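## Task

Place plate E01 so it lies flat and seated within the locating features of plate nest N1, while plate E07 stays in plate nest N2 exactly as it is now. It only counts if the parts stay put without the robot holding them; finish by opening the gripper and moving the arm away.

## Robot and tools

Robot: two FANUC CRX arms, named left_arm and right_arm, each carrying a Robotiq 140 mm two-finger gripper and a wrist camera. The names are labels, not image sides. Either arm may do the job; the idle one can be parked out of the way. The arms must not collide or push on each other.

Frame: one shared scene frame. Origin on the table top midway between the arms, +z up, +x out over the table, left_arm on the +y side. Bases: left_arm at (+0.059, +0.362, 0) with quat_wxyz (+0.999, 0, 0, +0.043); right_arm at (+0.059, -0.430, 0) with quat_wxyz (+1.000, 0, 0, +0.010). Gripper frame: fingers point along its +z, they open and close along its y. end_effector_position is the spot between the pads when closed; closed fingertips extend about 33 mm past it (about 9 mm when fully open), and closing pushes the tips roughly 24 mm farther out, so keep clearance above surfaces.

The row: every motion command uses a row of 20 numbers, always both arms. Numbers 1-10 are left_arm: x, y, z (metres, absolute target for end_effector_position in the scene frame), qw, qx, qy, qz (absolute orientation target, w first), then gripper position, force_limit, speed. Numbers 11-20 are the same ten for right_arm. Gripper values each lie in [-1, 1]: position +1 = fully open (140 mm), about -0.8 = pads touching, -1 = close until blocked; force_limit about 14 N at -1, 60 N at 0, 107 N at +1; speed of the pad gap about 30 mm/s at -1, 140 at 0, 250 at +1. Sending the same three gripper numbers leaves that gripper unchanged (0 is itself a command). To hold an arm still, repeat its last reported whole pose and gripper numbers; to keep an orientation, resend one fixed quaternion rather than the drifted reported one.

execute_actions(actions): a list of actions; each action is a table of up to 15 rows, one row per 1/30 s step; a short table keeps repeating its final row to fill 15 steps. An empty list just reports state and images. A target farther than 0.6 m from the gripper's current position along any gripper axis gets the action refused; a malformed first action or a failing first check refuses the whole call. Each step the commanded pose is clipped to within 70 mm and 16 degrees of the measured pose, so far targets take several actions.

move(target, speed, stop_force, blocking): target is one 20-number row as above (absolute poses). Both grippers travel straight lines that finish together, 0.5 to 10 s long. speed in m/s, 0.002 to 0.5 (default 0.25); rotation capped at twice that in rad/s. Gripper numbers are applied at the start. stop_force (N, 20 to 80, shared by both arms) ends an arm's path when it senses that much extra resistance; use it only for slow approaches into contact, not when the gripper rotates, and omit it when lifting off something being pressed. It is unavailable in the first 0.2 s and with blocking=false. blocking=false returns after 0.5 s while motion continues; then only wait or stop are accepted until it ends. Paths do not avoid obstacles or the other arm; faster contact hits harder, and targets past a firm surface can trigger a fault.

wait(seconds): 0 to 10; lets time run with the last commands held. stop(): brakes a running move. zoom_image(camera, region): camera is cam_high, cam_low, cam_left_wrist or cam_right_wrist; region [x0, y0, x1, y1] in pixels, at most 504x504; images are 672x504. read_manual(section): licence texts only. finished_scene(scene): pass the current scene number; irreversible, and the result states success and gives the next task.

Results: each gripper's position and quat_wxyz (printed hand position can be off, more when reaching far), Hand target lines (where the controller now drives), gripper position_measured in counts (3 open, 230 pads met) and object_status: 0 moving, 1 blocked while opening, 2 blocked while closing (a grip), 3 reached command or pads met. A successful grasp shows 2. To squeeze harder while gripping, raise force_limit and change position slightly (-1 to -0.98). move adds a move: line with its ending (done, off_target, moving, held, contact, fault), limits (paced = pose clipped, held = steps blocked) and distance to target. pose unreachable means clearance checks altered that arm's command; HELD in step readings marks held steps. Flange force is an approximate external force including held weight. MOTOR HOT warns of heating.

Avoid: dropping parts or knocking anything off the table; joint torque at its limit (144 N m for the first three joints, 36 for the wrist joints) or 150 N outside force, either of which halts that arm for 10 s; hard slams or pressing; arm-to-arm contact. Parts held may be briefly tugged, so grip firmly. Joint ranges: waist ±3.491, shoulder ±3.140, elbow -1.187 to 4.328, forearm roll ±3.316, wrist pitch ±3.140, wrist roll ±3.927 rad. Finish with the plate released, seated, and the arm clear.

Each tool is called in YAML: its name, and indented under it one key for each argument.

## Session

execute_actions:
  actions: []

Scene clock: 0.00 s.
left_arm: end_effector_position=(+0.5558, +0.4060, +0.2695) position_measured=3 object_status=3 end_effector_quat_wxyz=(+0.001, +0.999, +0.045, -0.004) | right_arm: end_effector_position=(+0.3340, -0.6411, +0.1135) position_measured=3 object_status=3 end_effector_quat_wxyz=(+0.278, +0.012, +0.931, +0.236)
Joint positions: left_arm=[ 0.265  0.135  0.216  0.001 -1.659  1.308] | right_arm=[-1.093 -0.042 -0.365 -0.734 -1.46  -0.358]
Joint velocities: left_arm=[-0.    -0.    -0.001 -0.    -0.    -0.   ] | right_arm=[ 0.     0.     0.     0.     0.    -0.001]
Flange force (N, the push that the arm receives, along the gripper's own x y z axes): no reading
Hand target (left_arm): +0.556, +0.406, +0.269; +0.001, +0.999, +0.045, -0.004
Hand target (right_arm): +0.334, -0.641, +0.114; +0.278, +0.012, +0.931, +0.236

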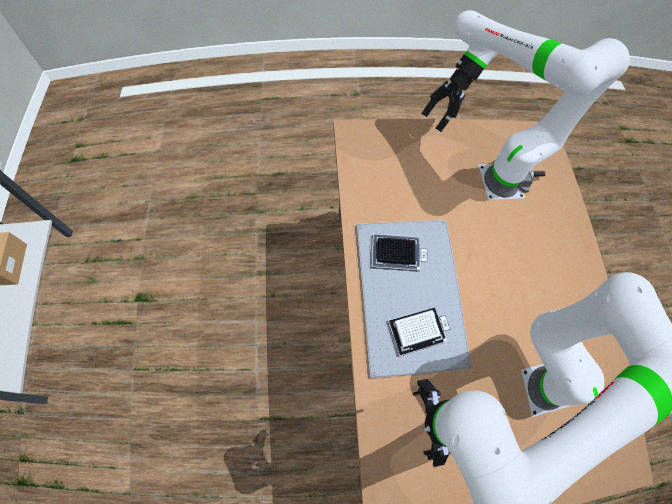

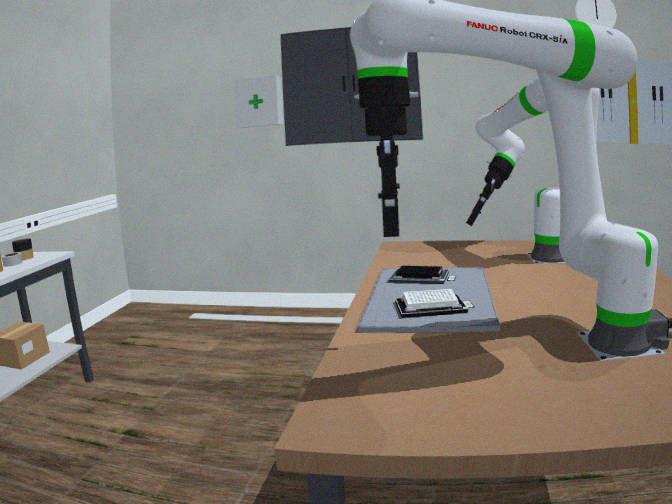

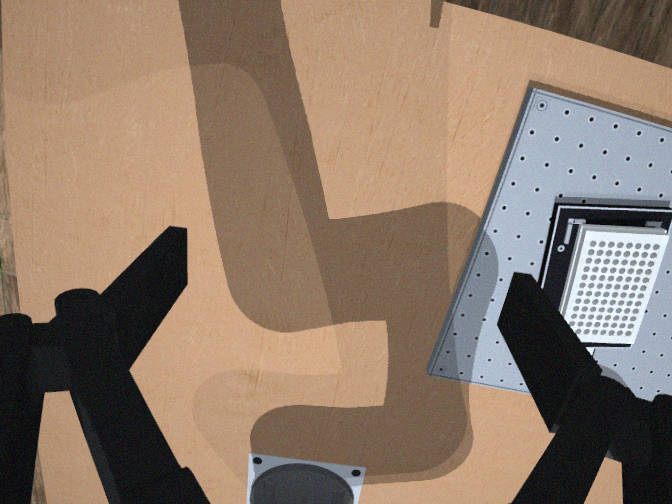

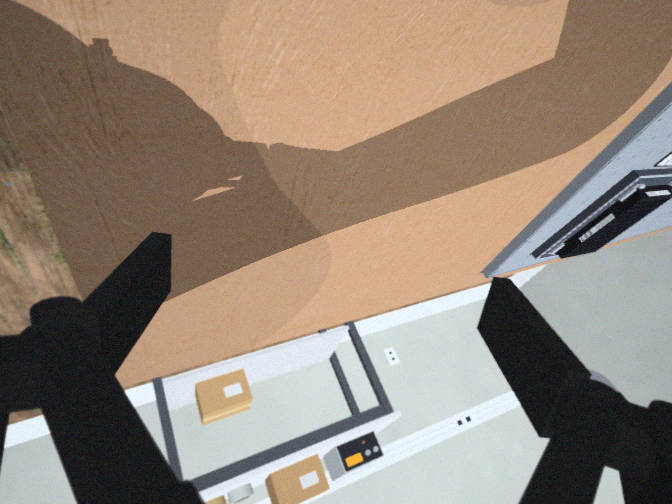

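zoom_image:
  camera: "cam_high"
  region: [340, 210, 490, 390]

zoom_image:
  camera: "cam_low"
  region: [370, 255, 490, 335]

zoom_image:
  camera: "cam_left_wrist"
  region: [520, 180, 672, 370]

Region (340, 210, 490, 390) of cam_high's 672x504 image, scaled by 2.800, with more detail than that image has.

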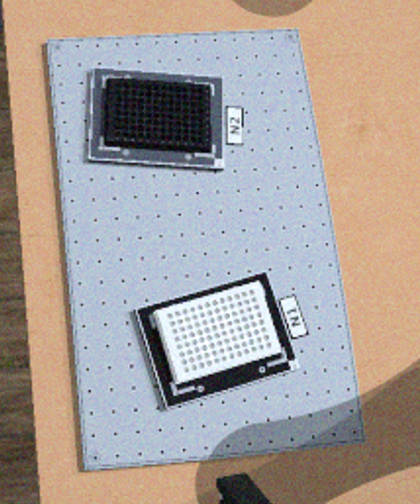

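Region (370, 255, 490, 335) of cam_low's 672x504 image, scaled by 4.200, with more detail than that image has.

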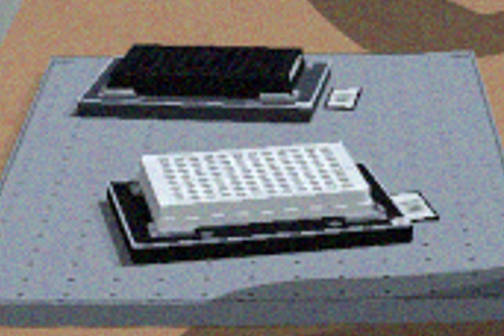

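Region (520, 180, 672, 370) of cam_left_wrist's 672x504 image, scaled by 2.653, with more detail than that image has; it fills the left 403 columns of this view, and the rest is white.

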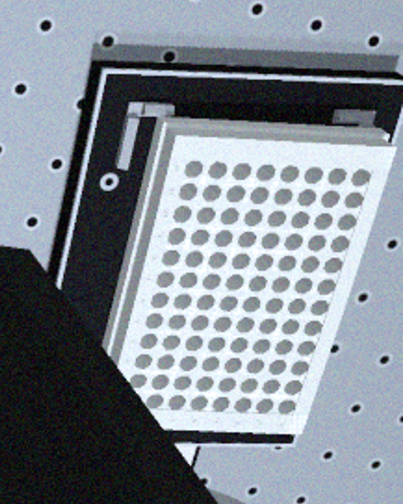

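move:
  target: [0.465,0.1245,0.20,0,0.99406,0.10887,0,1,-0.5,0.5,0.3340,-0.6411,0.1135,0.278,0.012,0.931,0.236,1,0,0]
  speed: 0.25

Scene clock: 14.63 s.
left_arm: end_effector_position=(+0.4651, +0.1253, +0.2000) position_measured=3 object_status=3 end_effector_quat_wxyz=(-0.002, +0.994, +0.109, -0.000) | right_arm: end_effector_position=(+0.3340, -0.6411, +0.1135) position_measured=3 object_status=3 end_effector_quat_wxyz=(+0.278, +0.012, +0.931, +0.236)
Joint positions: left_arm=[-0.338  0.059 -0.028 -0.003 -1.486  2.04 ] | right_arm=[-1.094 -0.041 -0.365 -0.735 -1.461 -0.357]
Joint velocities: left_arm=[-0.003  0.002  0.002 -0.002  0.     0.004] | right_arm=[-0.001 -0.    -0.    -0.001  0.     0.001]
Flange force (N, the push that the arm receives, along the gripper's own x y z axes): left_arm=[3.4 1.6 -0.5] | right_arm=[4.7 -4.1 -4.8]
Hand target (left_arm): +0.465, +0.125, +0.200; -0.002, +0.994, +0.109, -0.000
Hand target (right_arm): +0.334, -0.641, +0.113; +0.278, +0.012, +0.931, +0.236
Off the commanded pose (left_arm): 0.001 m, 0 deg.
Off the commanded pose (right_arm): 0.000 m, 0 deg.
move: done

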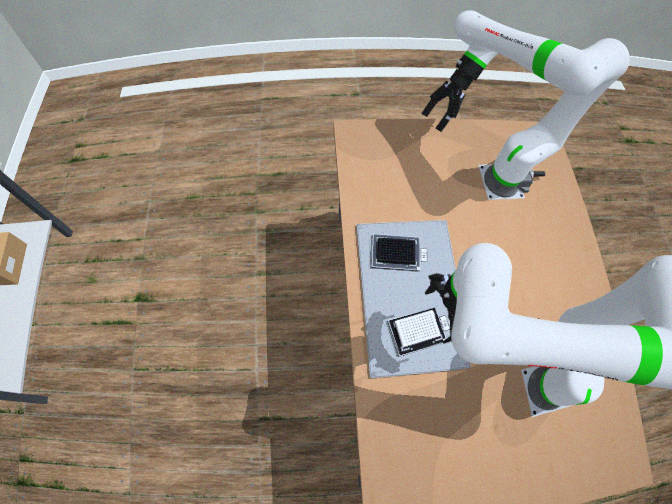

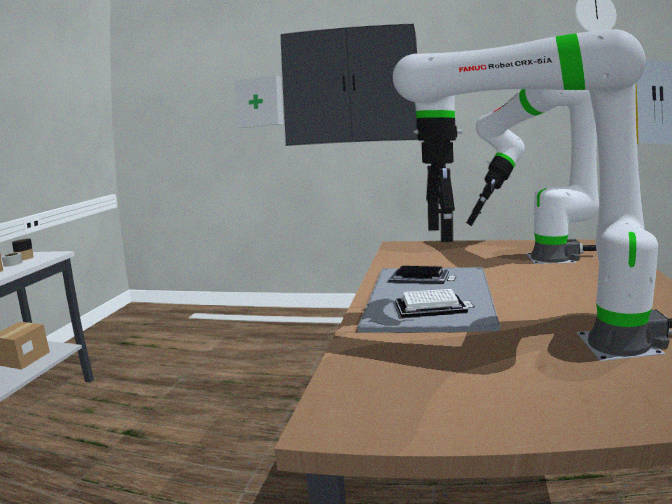

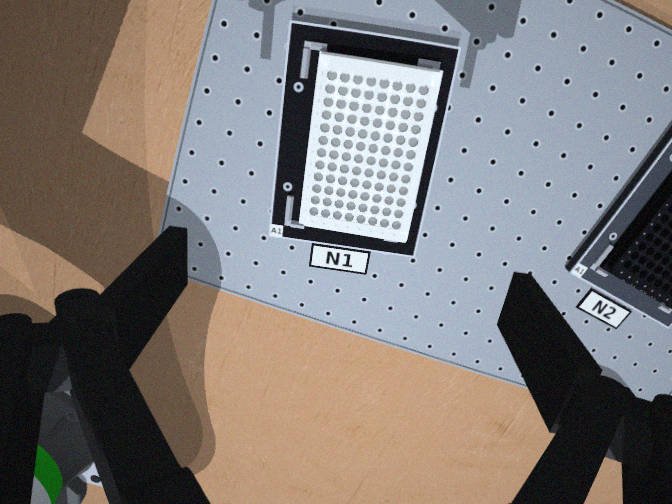

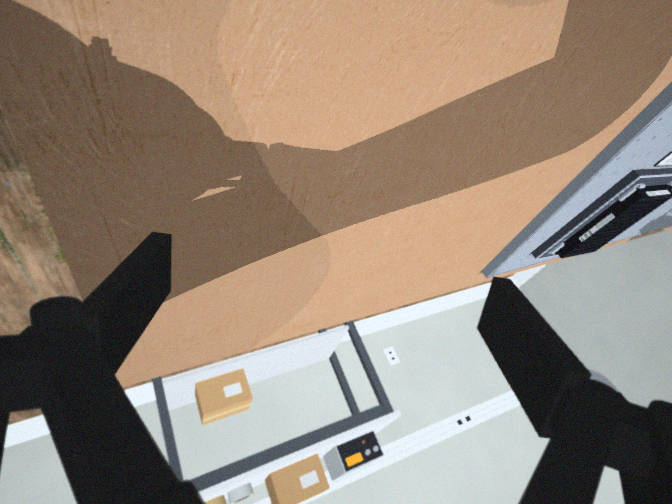

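zoom_image:
  camera: "cam_left_wrist"
  region: [260, 10, 475, 280]

Region (260, 10, 475, 280) of cam_left_wrist's 672x504 image, scaled by 1.867, with more detail than that image has; it fills the left 401 columns of this view, and the rest is white.

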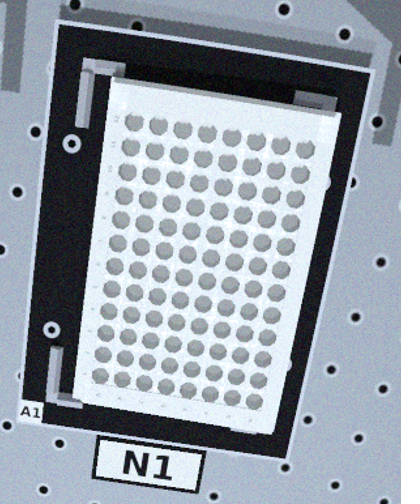

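move:
  target: [0.490,0.1325,0.058,0,0.99452,0.10453,0,1,-1,-0.6,0.3340,-0.6411,0.1135,0.278,0.012,0.931,0.236,1,0,0]
  speed: 0.15

zoom_image:
  camera: "cam_low"
  region: [370, 240, 490, 330]

Scene clock: 41.07 s.
left_arm: end_effector_position=(+0.4894, +0.1327, +0.0581) position_measured=3 object_status=3 end_effector_quat_wxyz=(+0.000, +0.995, +0.105, +0.000) | right_arm: end_effector_position=(+0.3340, -0.6411, +0.1135) position_measured=3 object_status=3 end_effector_quat_wxyz=(+0.278, +0.012, +0.931, +0.236)
Joint positions: left_arm=[-0.307  0.187 -0.227  0.    -1.156  2.001] | right_arm=[-1.094 -0.041 -0.365 -0.735 -1.461 -0.357]
Joint velocities: left_arm=[-0.     0.002 -0.    -0.002  0.003  0.   ] | right_arm=[-0.001  0.    -0.    -0.001 -0.001  0.   ]
Flange force (N, the push that the arm receives, along the gripper's own x y z axes): left_arm=[1.2 0.8 2.7] | right_arm=[5.0 -3.5 -4.8]
Hand target (left_arm): +0.489, +0.133, +0.058; +0.000, +0.995, +0.105, -0.000
Hand target (right_arm): +0.334, -0.641, +0.114; +0.278, +0.012, +0.931, +0.236
Off the commanded pose (left_arm): 0.001 m, 0 deg.
Off the commanded pose (right_arm): 0.000 m, 0 deg.
move: done

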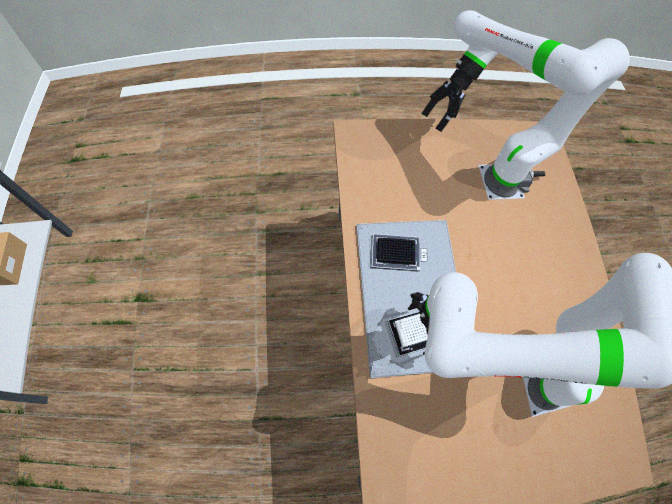

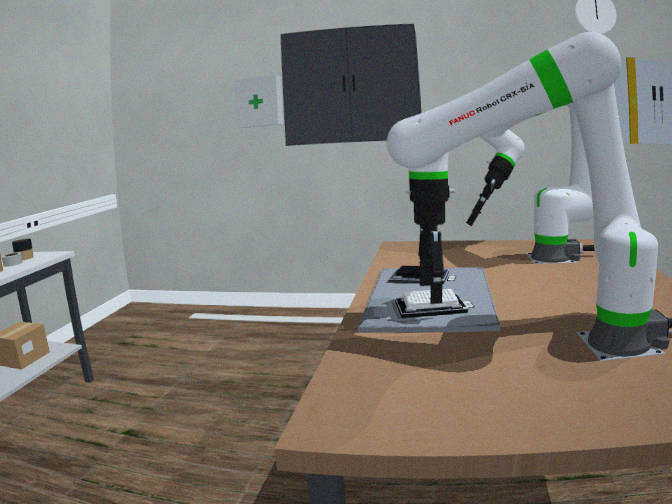

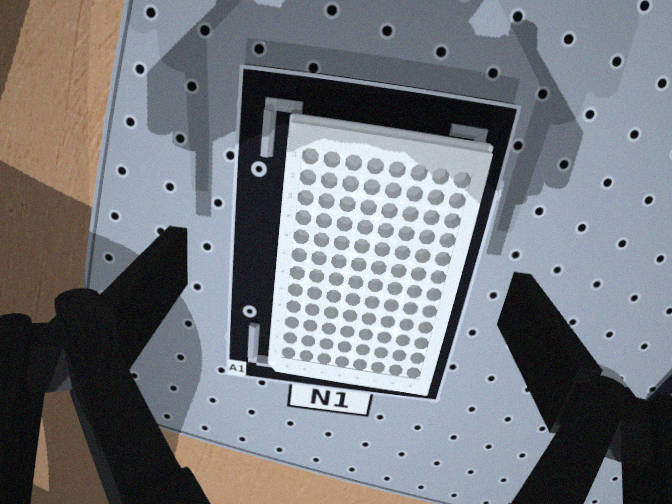

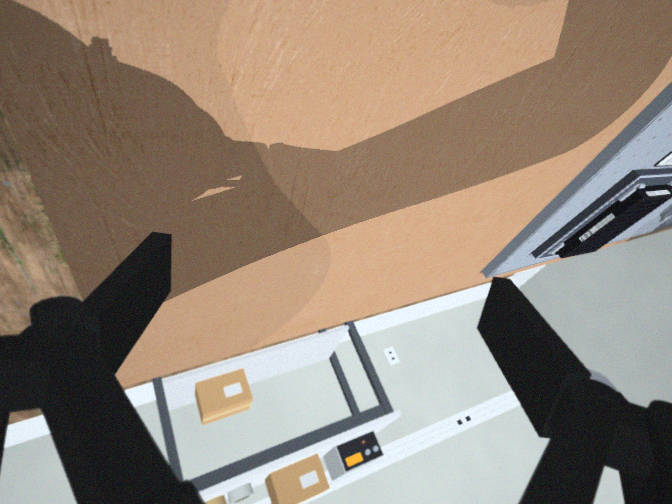

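Region (370, 240, 490, 330) of cam_low's 672x504 image, scaled by 4.200, with more detail than that image has; it fills the top 378 rows of this view, and the rest is white.

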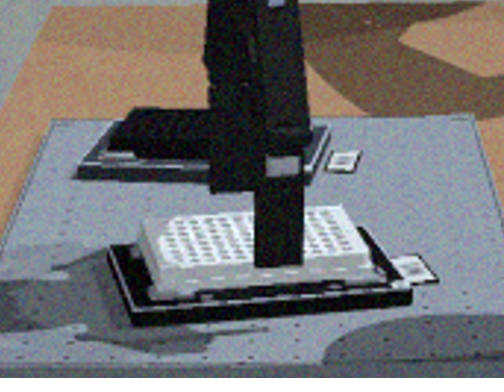

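move:
  target: [0.490,0.1325,0.056,0,0.99452,0.10453,0,0.45,-1,-0.6,0.3340,-0.6411,0.1135,0.278,0.012,0.931,0.236,1,0,0]
  speed: 0.02

zoom_image:
  camera: "cam_low"
  region: [370, 240, 490, 330]

Scene clock: 48.20 s.
left_arm: end_effector_position=(+0.4900, +0.1325, +0.0560) position_measured=72 object_status=0 end_effector_quat_wxyz=(+0.000, +0.995, +0.105, -0.000) | right_arm: end_effector_position=(+0.3340, -0.6411, +0.1135) position_measured=3 object_status=3 end_effector_quat_wxyz=(+0.278, +0.012, +0.931, +0.236)
Joint positions: left_arm=[-0.307  0.191 -0.228  0.    -1.152  2.001] | right_arm=[-1.094 -0.041 -0.365 -0.735 -1.461 -0.357]
Joint velocities: left_arm=[-0.    -0.     0.001 -0.002 -0.    -0.   ] | right_arm=[ 0.002  0.     0.    -0.001 -0.     0.   ]
Flange force (N, the push that the arm receives, along the gripper's own x y z axes): left_arm=[2.3 1.0 2.6] | right_arm=[5.3 -2.6 -4.0]
Hand target (left_arm): +0.490, +0.133, +0.056; -0.000, +0.995, +0.105, +0.000
Hand target (right_arm): +0.334, -0.641, +0.114; +0.278, +0.012, +0.931, +0.236
Off the commanded pose (left_arm): 0.000 m, 0 deg.
Off the commanded pose (right_arm): 0.000 m, 0 deg.
move: done

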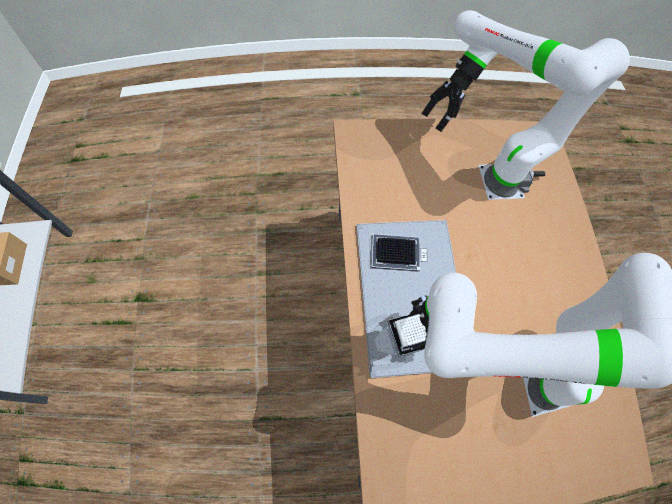

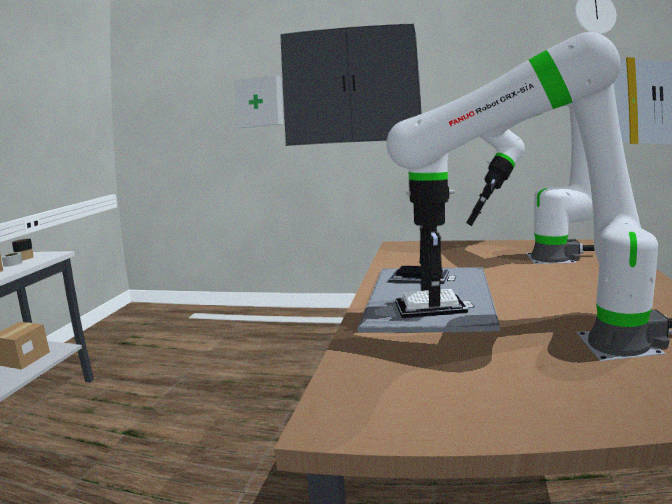

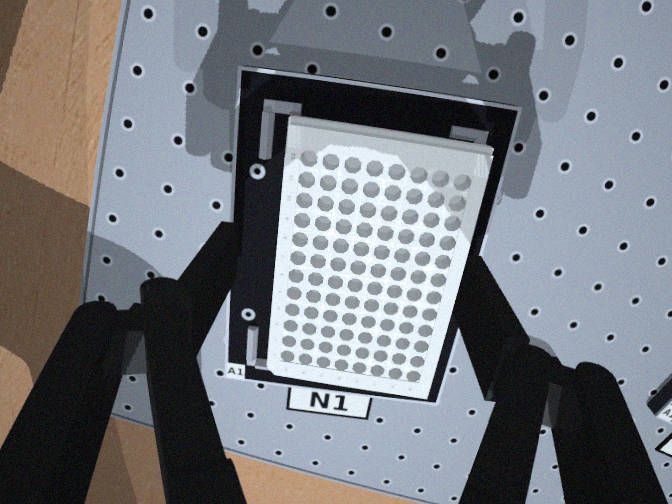

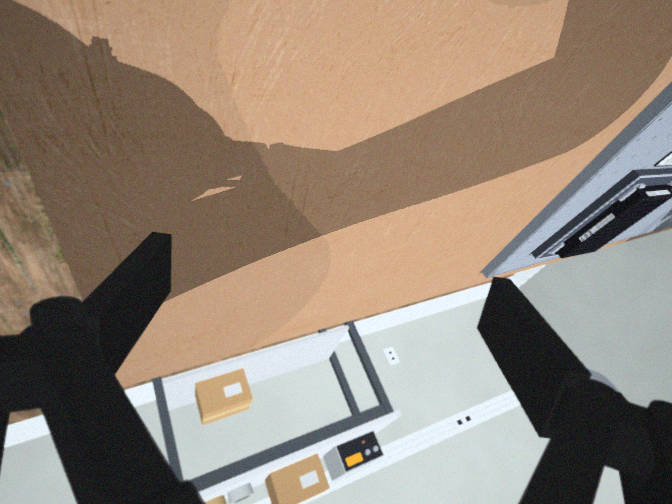

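Region (370, 240, 490, 330) of cam_low's 672x504 image, scaled by 4.200, with more detail than that image has; it fills the top 378 rows of this view, and the rest is white.

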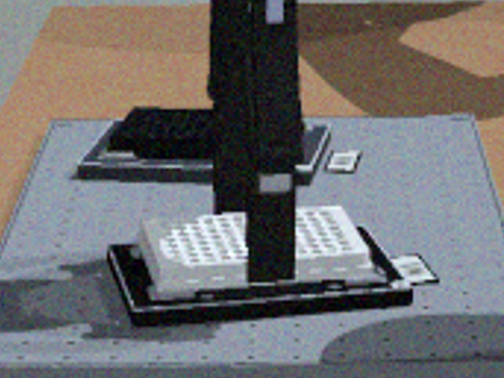

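move:
  target: [0.490,0.1325,0.058,0,0.99452,0.10453,0,0.30,-1,-1,0.3340,-0.6411,0.1135,0.278,0.012,0.931,0.236,1,0,0]
  speed: 0.004

zoom_image:
  camera: "cam_left_wrist"
  region: [200, 50, 540, 420]

Scene clock: 53.83 s.
left_arm: end_effector_position=(+0.4900, +0.1325, +0.0579) position_measured=91 object_status=3 end_effector_quat_wxyz=(-0.000, +0.995, +0.104, -0.000) | right_arm: end_effector_position=(+0.3340, -0.6411, +0.1135) position_measured=3 object_status=3 end_effector_quat_wxyz=(+0.278, +0.012, +0.931, +0.236)
Joint positions: left_arm=[-0.307  0.189 -0.226 -0.    -1.156  2.001] | right_arm=[-1.094 -0.041 -0.365 -0.735 -1.461 -0.357]
Joint velocities: left_arm=[ 0.001 -0.001  0.001 -0.001 -0.    -0.   ] | right_arm=[-0.001 -0.     0.     0.001 -0.001  0.001]
Flange force (N, the push that the arm receives, along the gripper's own x y z axes): left_arm=[0.7 -0.2 2.9] | right_arm=[4.9 -4.0 -4.7]
Hand target (left_arm): +0.490, +0.132, +0.058; +0.000, +0.995, +0.105, -0.000
Hand target (right_arm): +0.334, -0.641, +0.114; +0.278, +0.012, +0.931, +0.236
Off the commanded pose (left_arm): 0.000 m, 0 deg.
Off the commanded pose (right_arm): 0.000 m, 0 deg.
move: done

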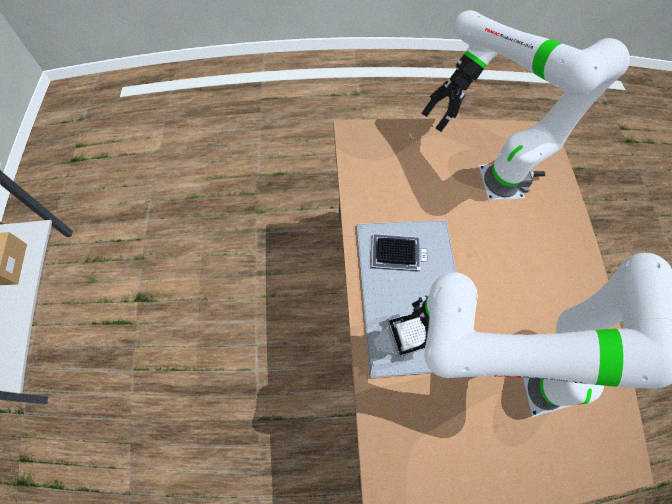

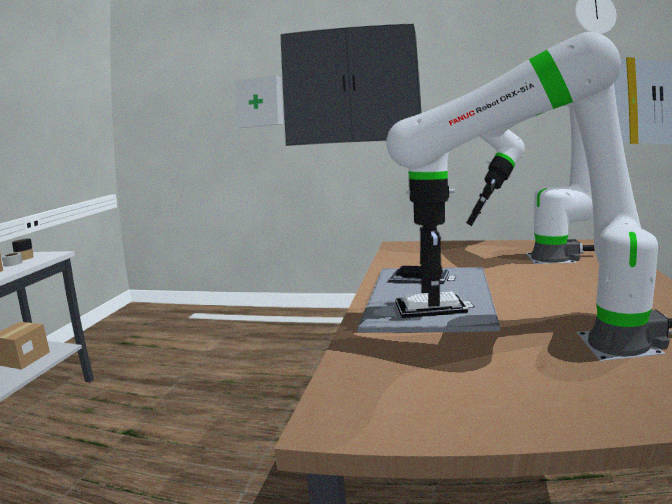

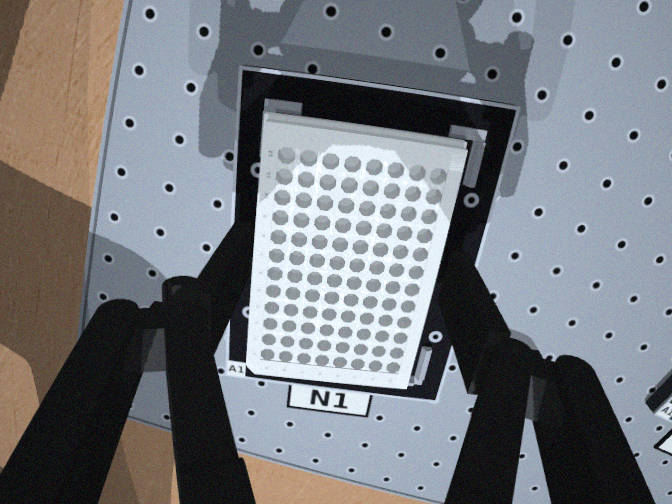

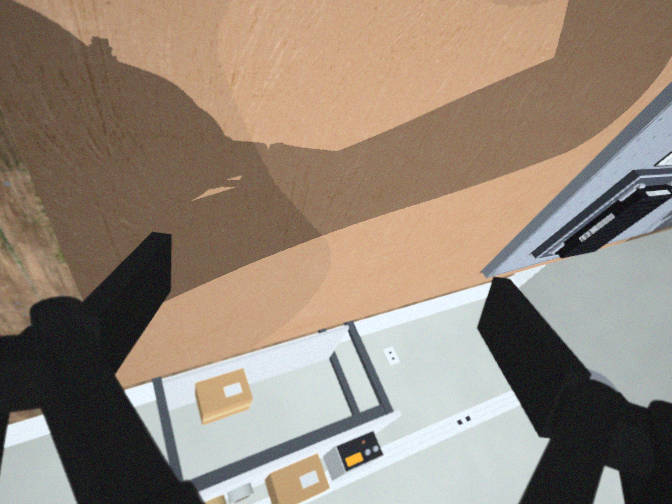

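Region (200, 50, 540, 420) of cam_left_wrist's 672x504 image, scaled by 1.362, with more detail than that image has; it fills the left 463 columns of this view, and the rest is white.

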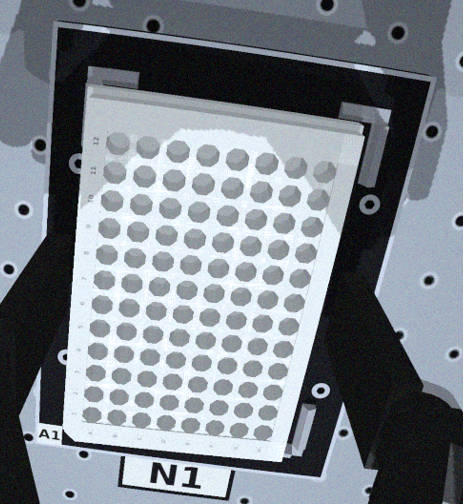

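wait:
  seconds: 0

zoom_image:
  camera: "cam_low"
  region: [380, 260, 480, 330]

zoom_image:
  camera: "cam_left_wrist"
  region: [200, 50, 540, 420]

Scene clock: 59.27 s.
left_arm: end_effector_position=(+0.4900, +0.1325, +0.0580) position_measured=91 object_status=3 end_effector_quat_wxyz=(+0.000, +0.995, +0.105, -0.000) | right_arm: end_effector_position=(+0.3340, -0.6411, +0.1135) position_measured=3 object_status=3 end_effector_quat_wxyz=(+0.278, +0.012, +0.931, +0.236)
Joint positions: left_arm=[-0.307  0.189 -0.226  0.    -1.156  2.001] | right_arm=[-1.094 -0.041 -0.365 -0.735 -1.461 -0.357]
Joint velocities: left_arm=[ 0.     0.     0.    -0.002  0.    -0.   ] | right_arm=[-0.     0.     0.    -0.001  0.    -0.   ]
Flange force (N, the push that the arm receives, along the gripper's own x y z axes): left_arm=[2.7 2.2 2.3] | right_arm=[4.2 -2.7 -3.3]
Hand target (left_arm): +0.490, +0.132, +0.058; +0.000, +0.995, +0.105, -0.000
Hand target (right_arm): +0.334, -0.641, +0.114; +0.278, +0.012, +0.931, +0.236
Off the commanded pose (left_arm): 0.000 m, 0 deg.
Off the commanded pose (right_arm): 0.000 m, 0 deg.

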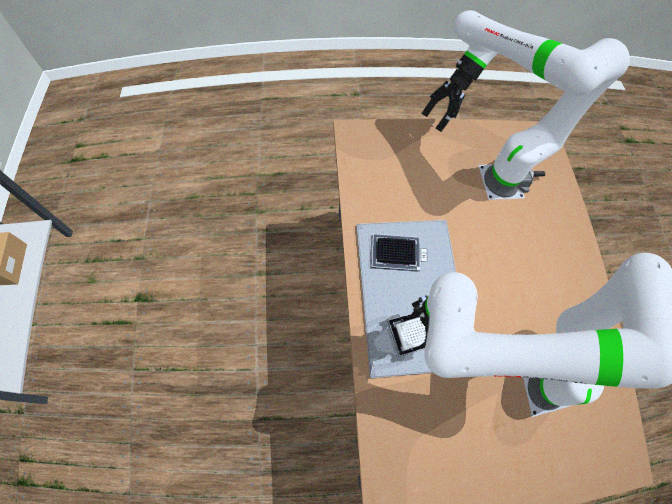

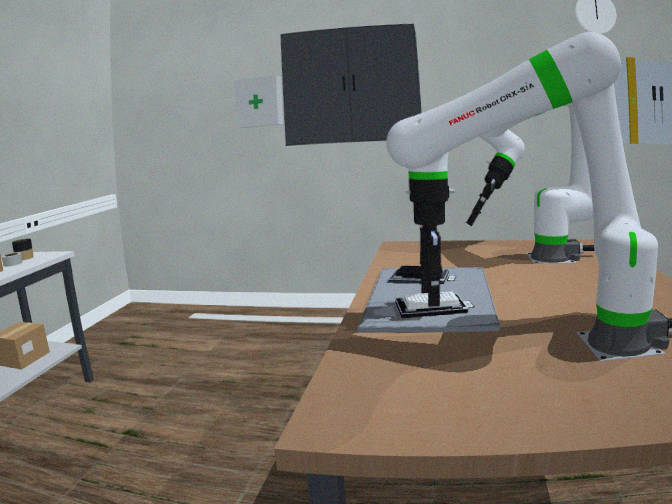

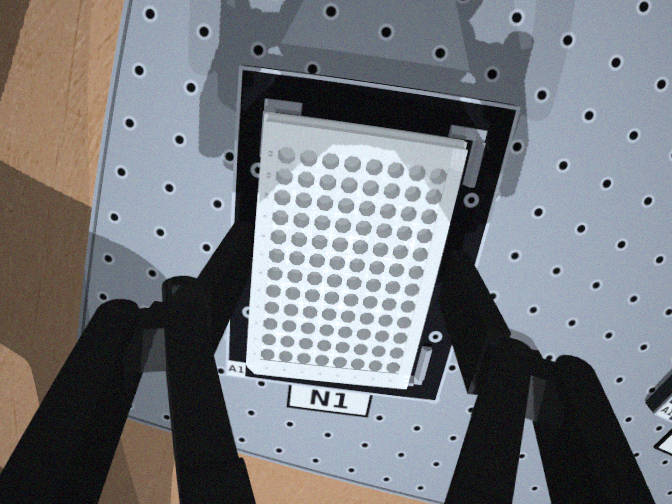

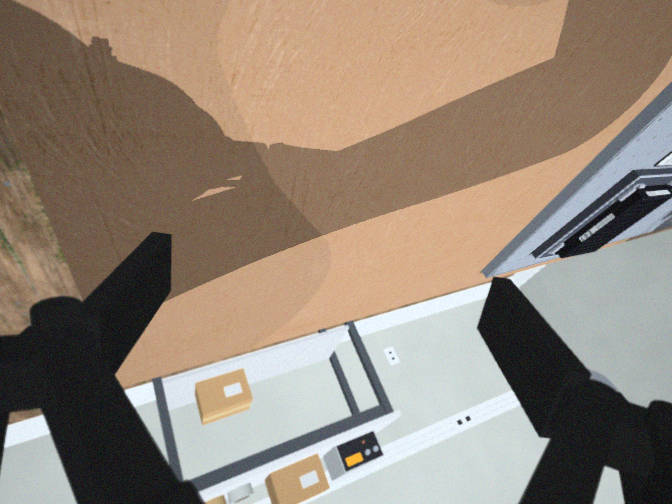

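Region (380, 260, 480, 330) of cam_low's 672x504 image, scaled by 5.040, with more detail than that image has; it fills the top 353 rows of this view, and the rest is white.

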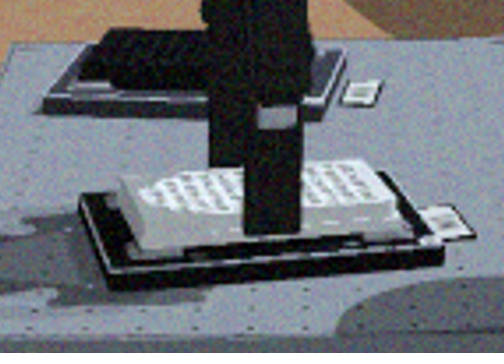

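Region (200, 50, 540, 420) of cam_left_wrist's 672x504 image, scaled by 1.362, with more detail than that image has; it fills the left 463 columns of this view, and the rest is white.

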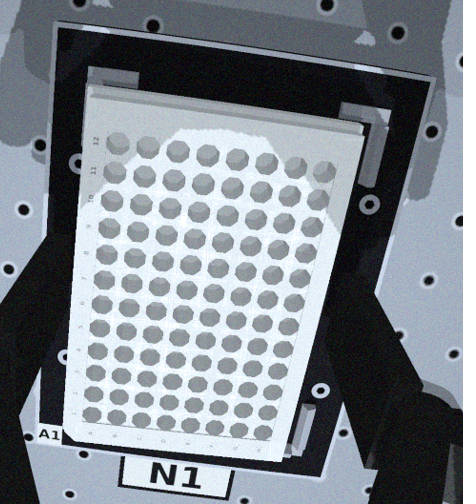

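move:
  target: [0.490,0.1325,0.060,0,0.99452,0.10453,0,0.30,-1,-1,0.3340,-0.6411,0.1135,0.278,0.012,0.931,0.236,1,0,0]
  speed: 0.01

move:
  target: [0.4908,0.1286,0.060,0,0.99452,0.10453,0,0.30,-1,-1,0.3340,-0.6411,0.1135,0.278,0.012,0.931,0.236,1,0,0]
  speed: 0.003
  stop_force: 20

zoom_image:
  camera: "cam_low"
  region: [380, 260, 480, 330]

zoom_image:
  camera: "cam_left_wrist"
  region: [200, 50, 540, 420]

Scene clock: 67.43 s.
left_arm: end_effector_position=(+0.4900, +0.1325, +0.0600) position_measured=91 object_status=3 end_effector_quat_wxyz=(+0.000, +0.995, +0.105, -0.000) | right_arm: end_effector_position=(+0.3340, -0.6411, +0.1135) position_measured=3 object_status=3 end_effector_quat_wxyz=(+0.278, +0.012, +0.931, +0.236)
Joint positions: left_arm=[-0.307  0.187 -0.223  0.    -1.161  2.001] | right_arm=[-1.094 -0.041 -0.365 -0.735 -1.461 -0.357]
Joint velocities: left_arm=[-0.001 -0.     0.     0.001 -0.     0.   ] | right_arm=[-0.001 -0.    -0.     0.001 -0.     0.001]
Flange force (N, the push that the arm receives, along the gripper's own x y z axes): left_arm=[1.4 0.5 1.3] | right_arm=[4.2 -2.3 -4.2]
Hand target (left_arm): +0.490, +0.132, +0.060; +0.000, +0.995, +0.105, -0.000
Hand target (right_arm): +0.334, -0.641, +0.114; +0.278, +0.012, +0.931, +0.236
Off the commanded pose (left_arm): 0.000 m, 0 deg.
Off the commanded pose (right_arm): 0.000 m, 0 deg.
move: done

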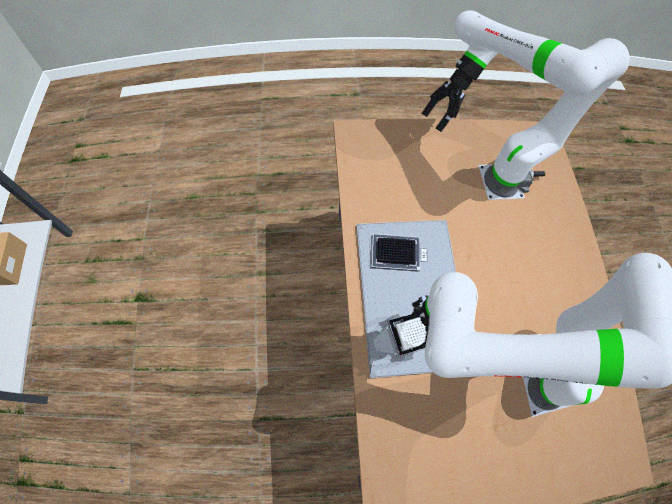

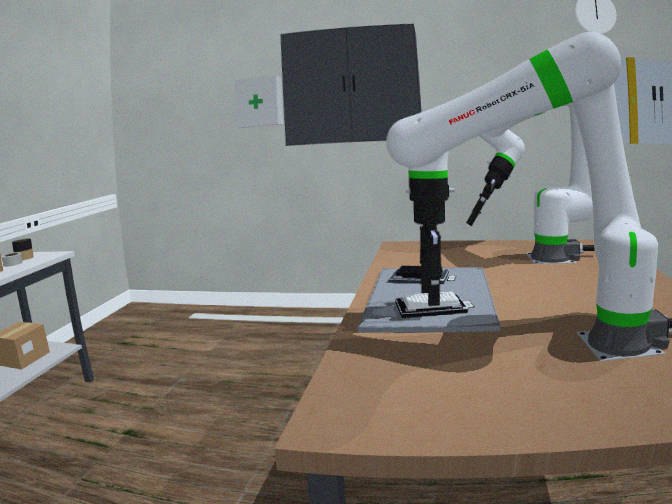

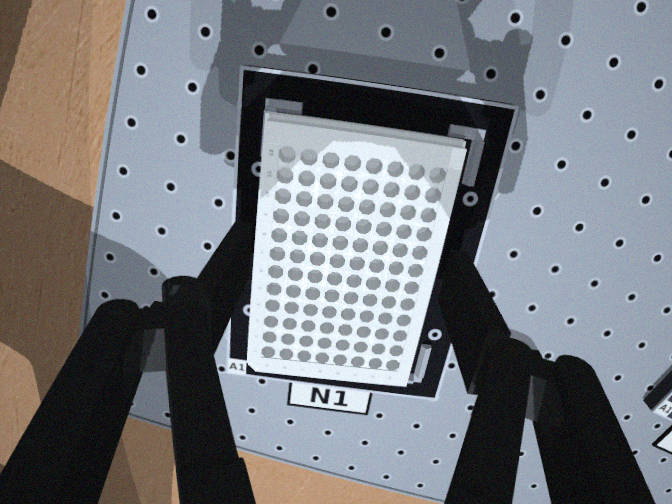

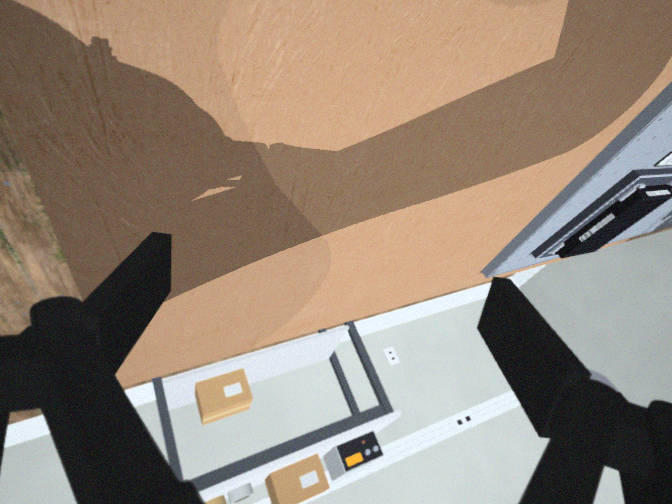

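Scene clock: 68.97 s.
left_arm: end_effector_position=(+0.4908, +0.1286, +0.0600) position_measured=91 object_status=3 end_effector_quat_wxyz=(+0.000, +0.995, +0.105, -0.000) | right_arm: end_effector_position=(+0.3340, -0.6411, +0.1135) position_measured=3 object_status=3 end_effector_quat_wxyz=(+0.278, +0.012, +0.931, +0.236)
Joint positions: left_arm=[-0.315  0.193 -0.216  0.    -1.162  2.008] | right_arm=[-1.094 -0.041 -0.365 -0.735 -1.461 -0.357]
Joint velocities: left_arm=[ 0.     0.     0.    -0.002  0.     0.   ] | right_arm=[-0.     0.     0.    -0.    -0.     0.001]
Flange force (N, the push that the arm receives, along the gripper's own x y z axes): left_arm=[3.1 -0.4 1.2] | right_arm=[3.5 -3.1 -4.4]
Hand target (left_arm): +0.491, +0.129, +0.060; -0.000, +0.995, +0.105, +0.000
Hand target (right_arm): +0.334, -0.641, +0.114; +0.278, +0.012, +0.931, +0.236
Off the commanded pose (left_arm): 0.000 m, 0 deg.
Off the commanded pose (right_arm): 0.000 m, 0 deg.
move: done

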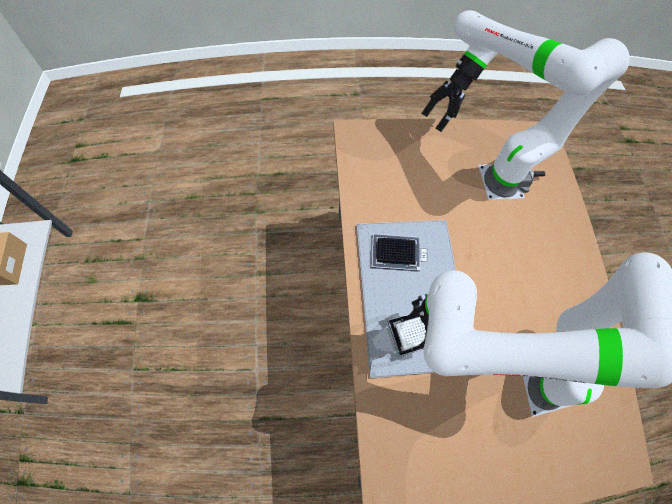

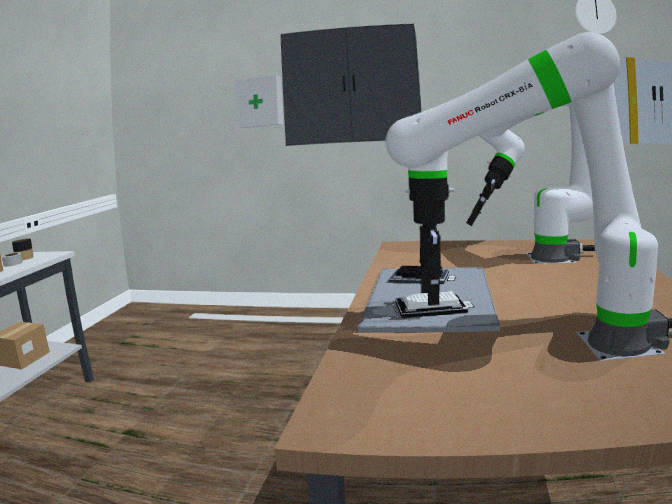

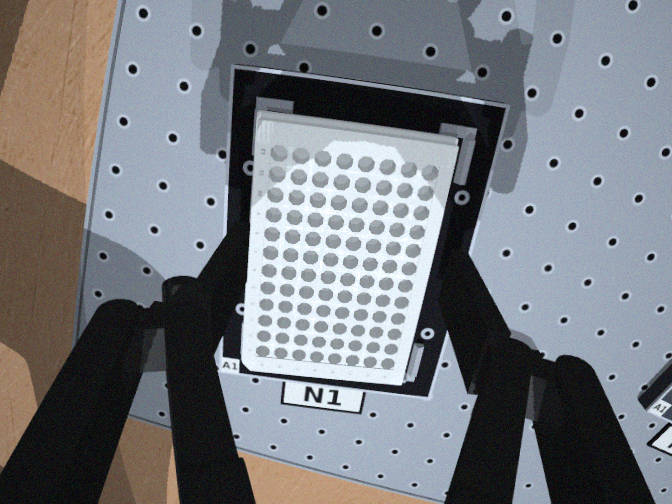

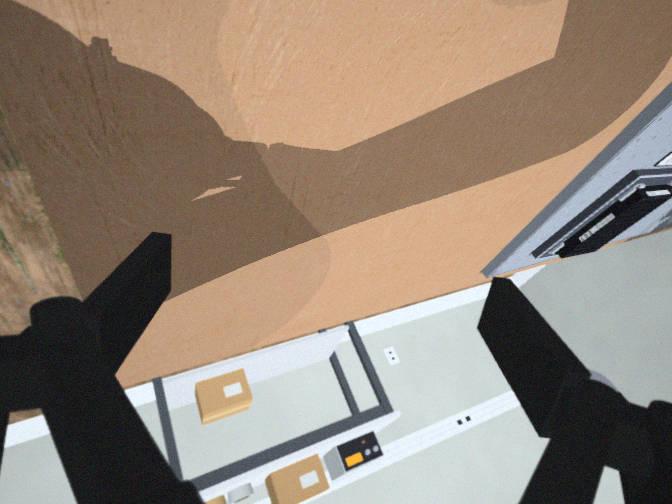

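Region (380, 260, 480, 330) of cam_low's 672x504 image, scaled by 5.040, with more detail than that image has; it fills the top 353 rows of this view, and the rest is white.

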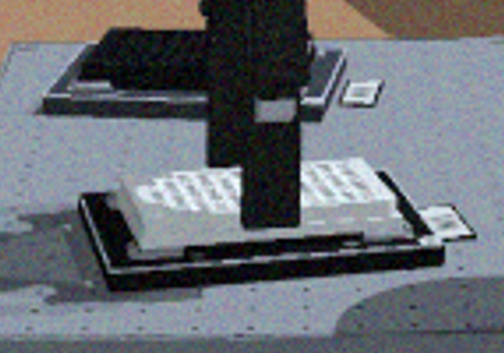

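Region (200, 50, 540, 420) of cam_left_wrist's 672x504 image, scaled by 1.362, with more detail than that image has; it fills the left 463 columns of this view, and the rest is white.

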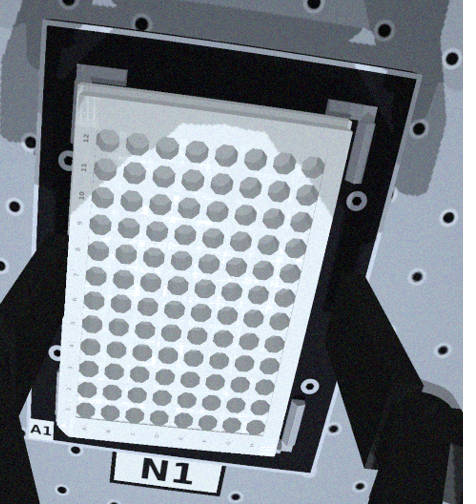

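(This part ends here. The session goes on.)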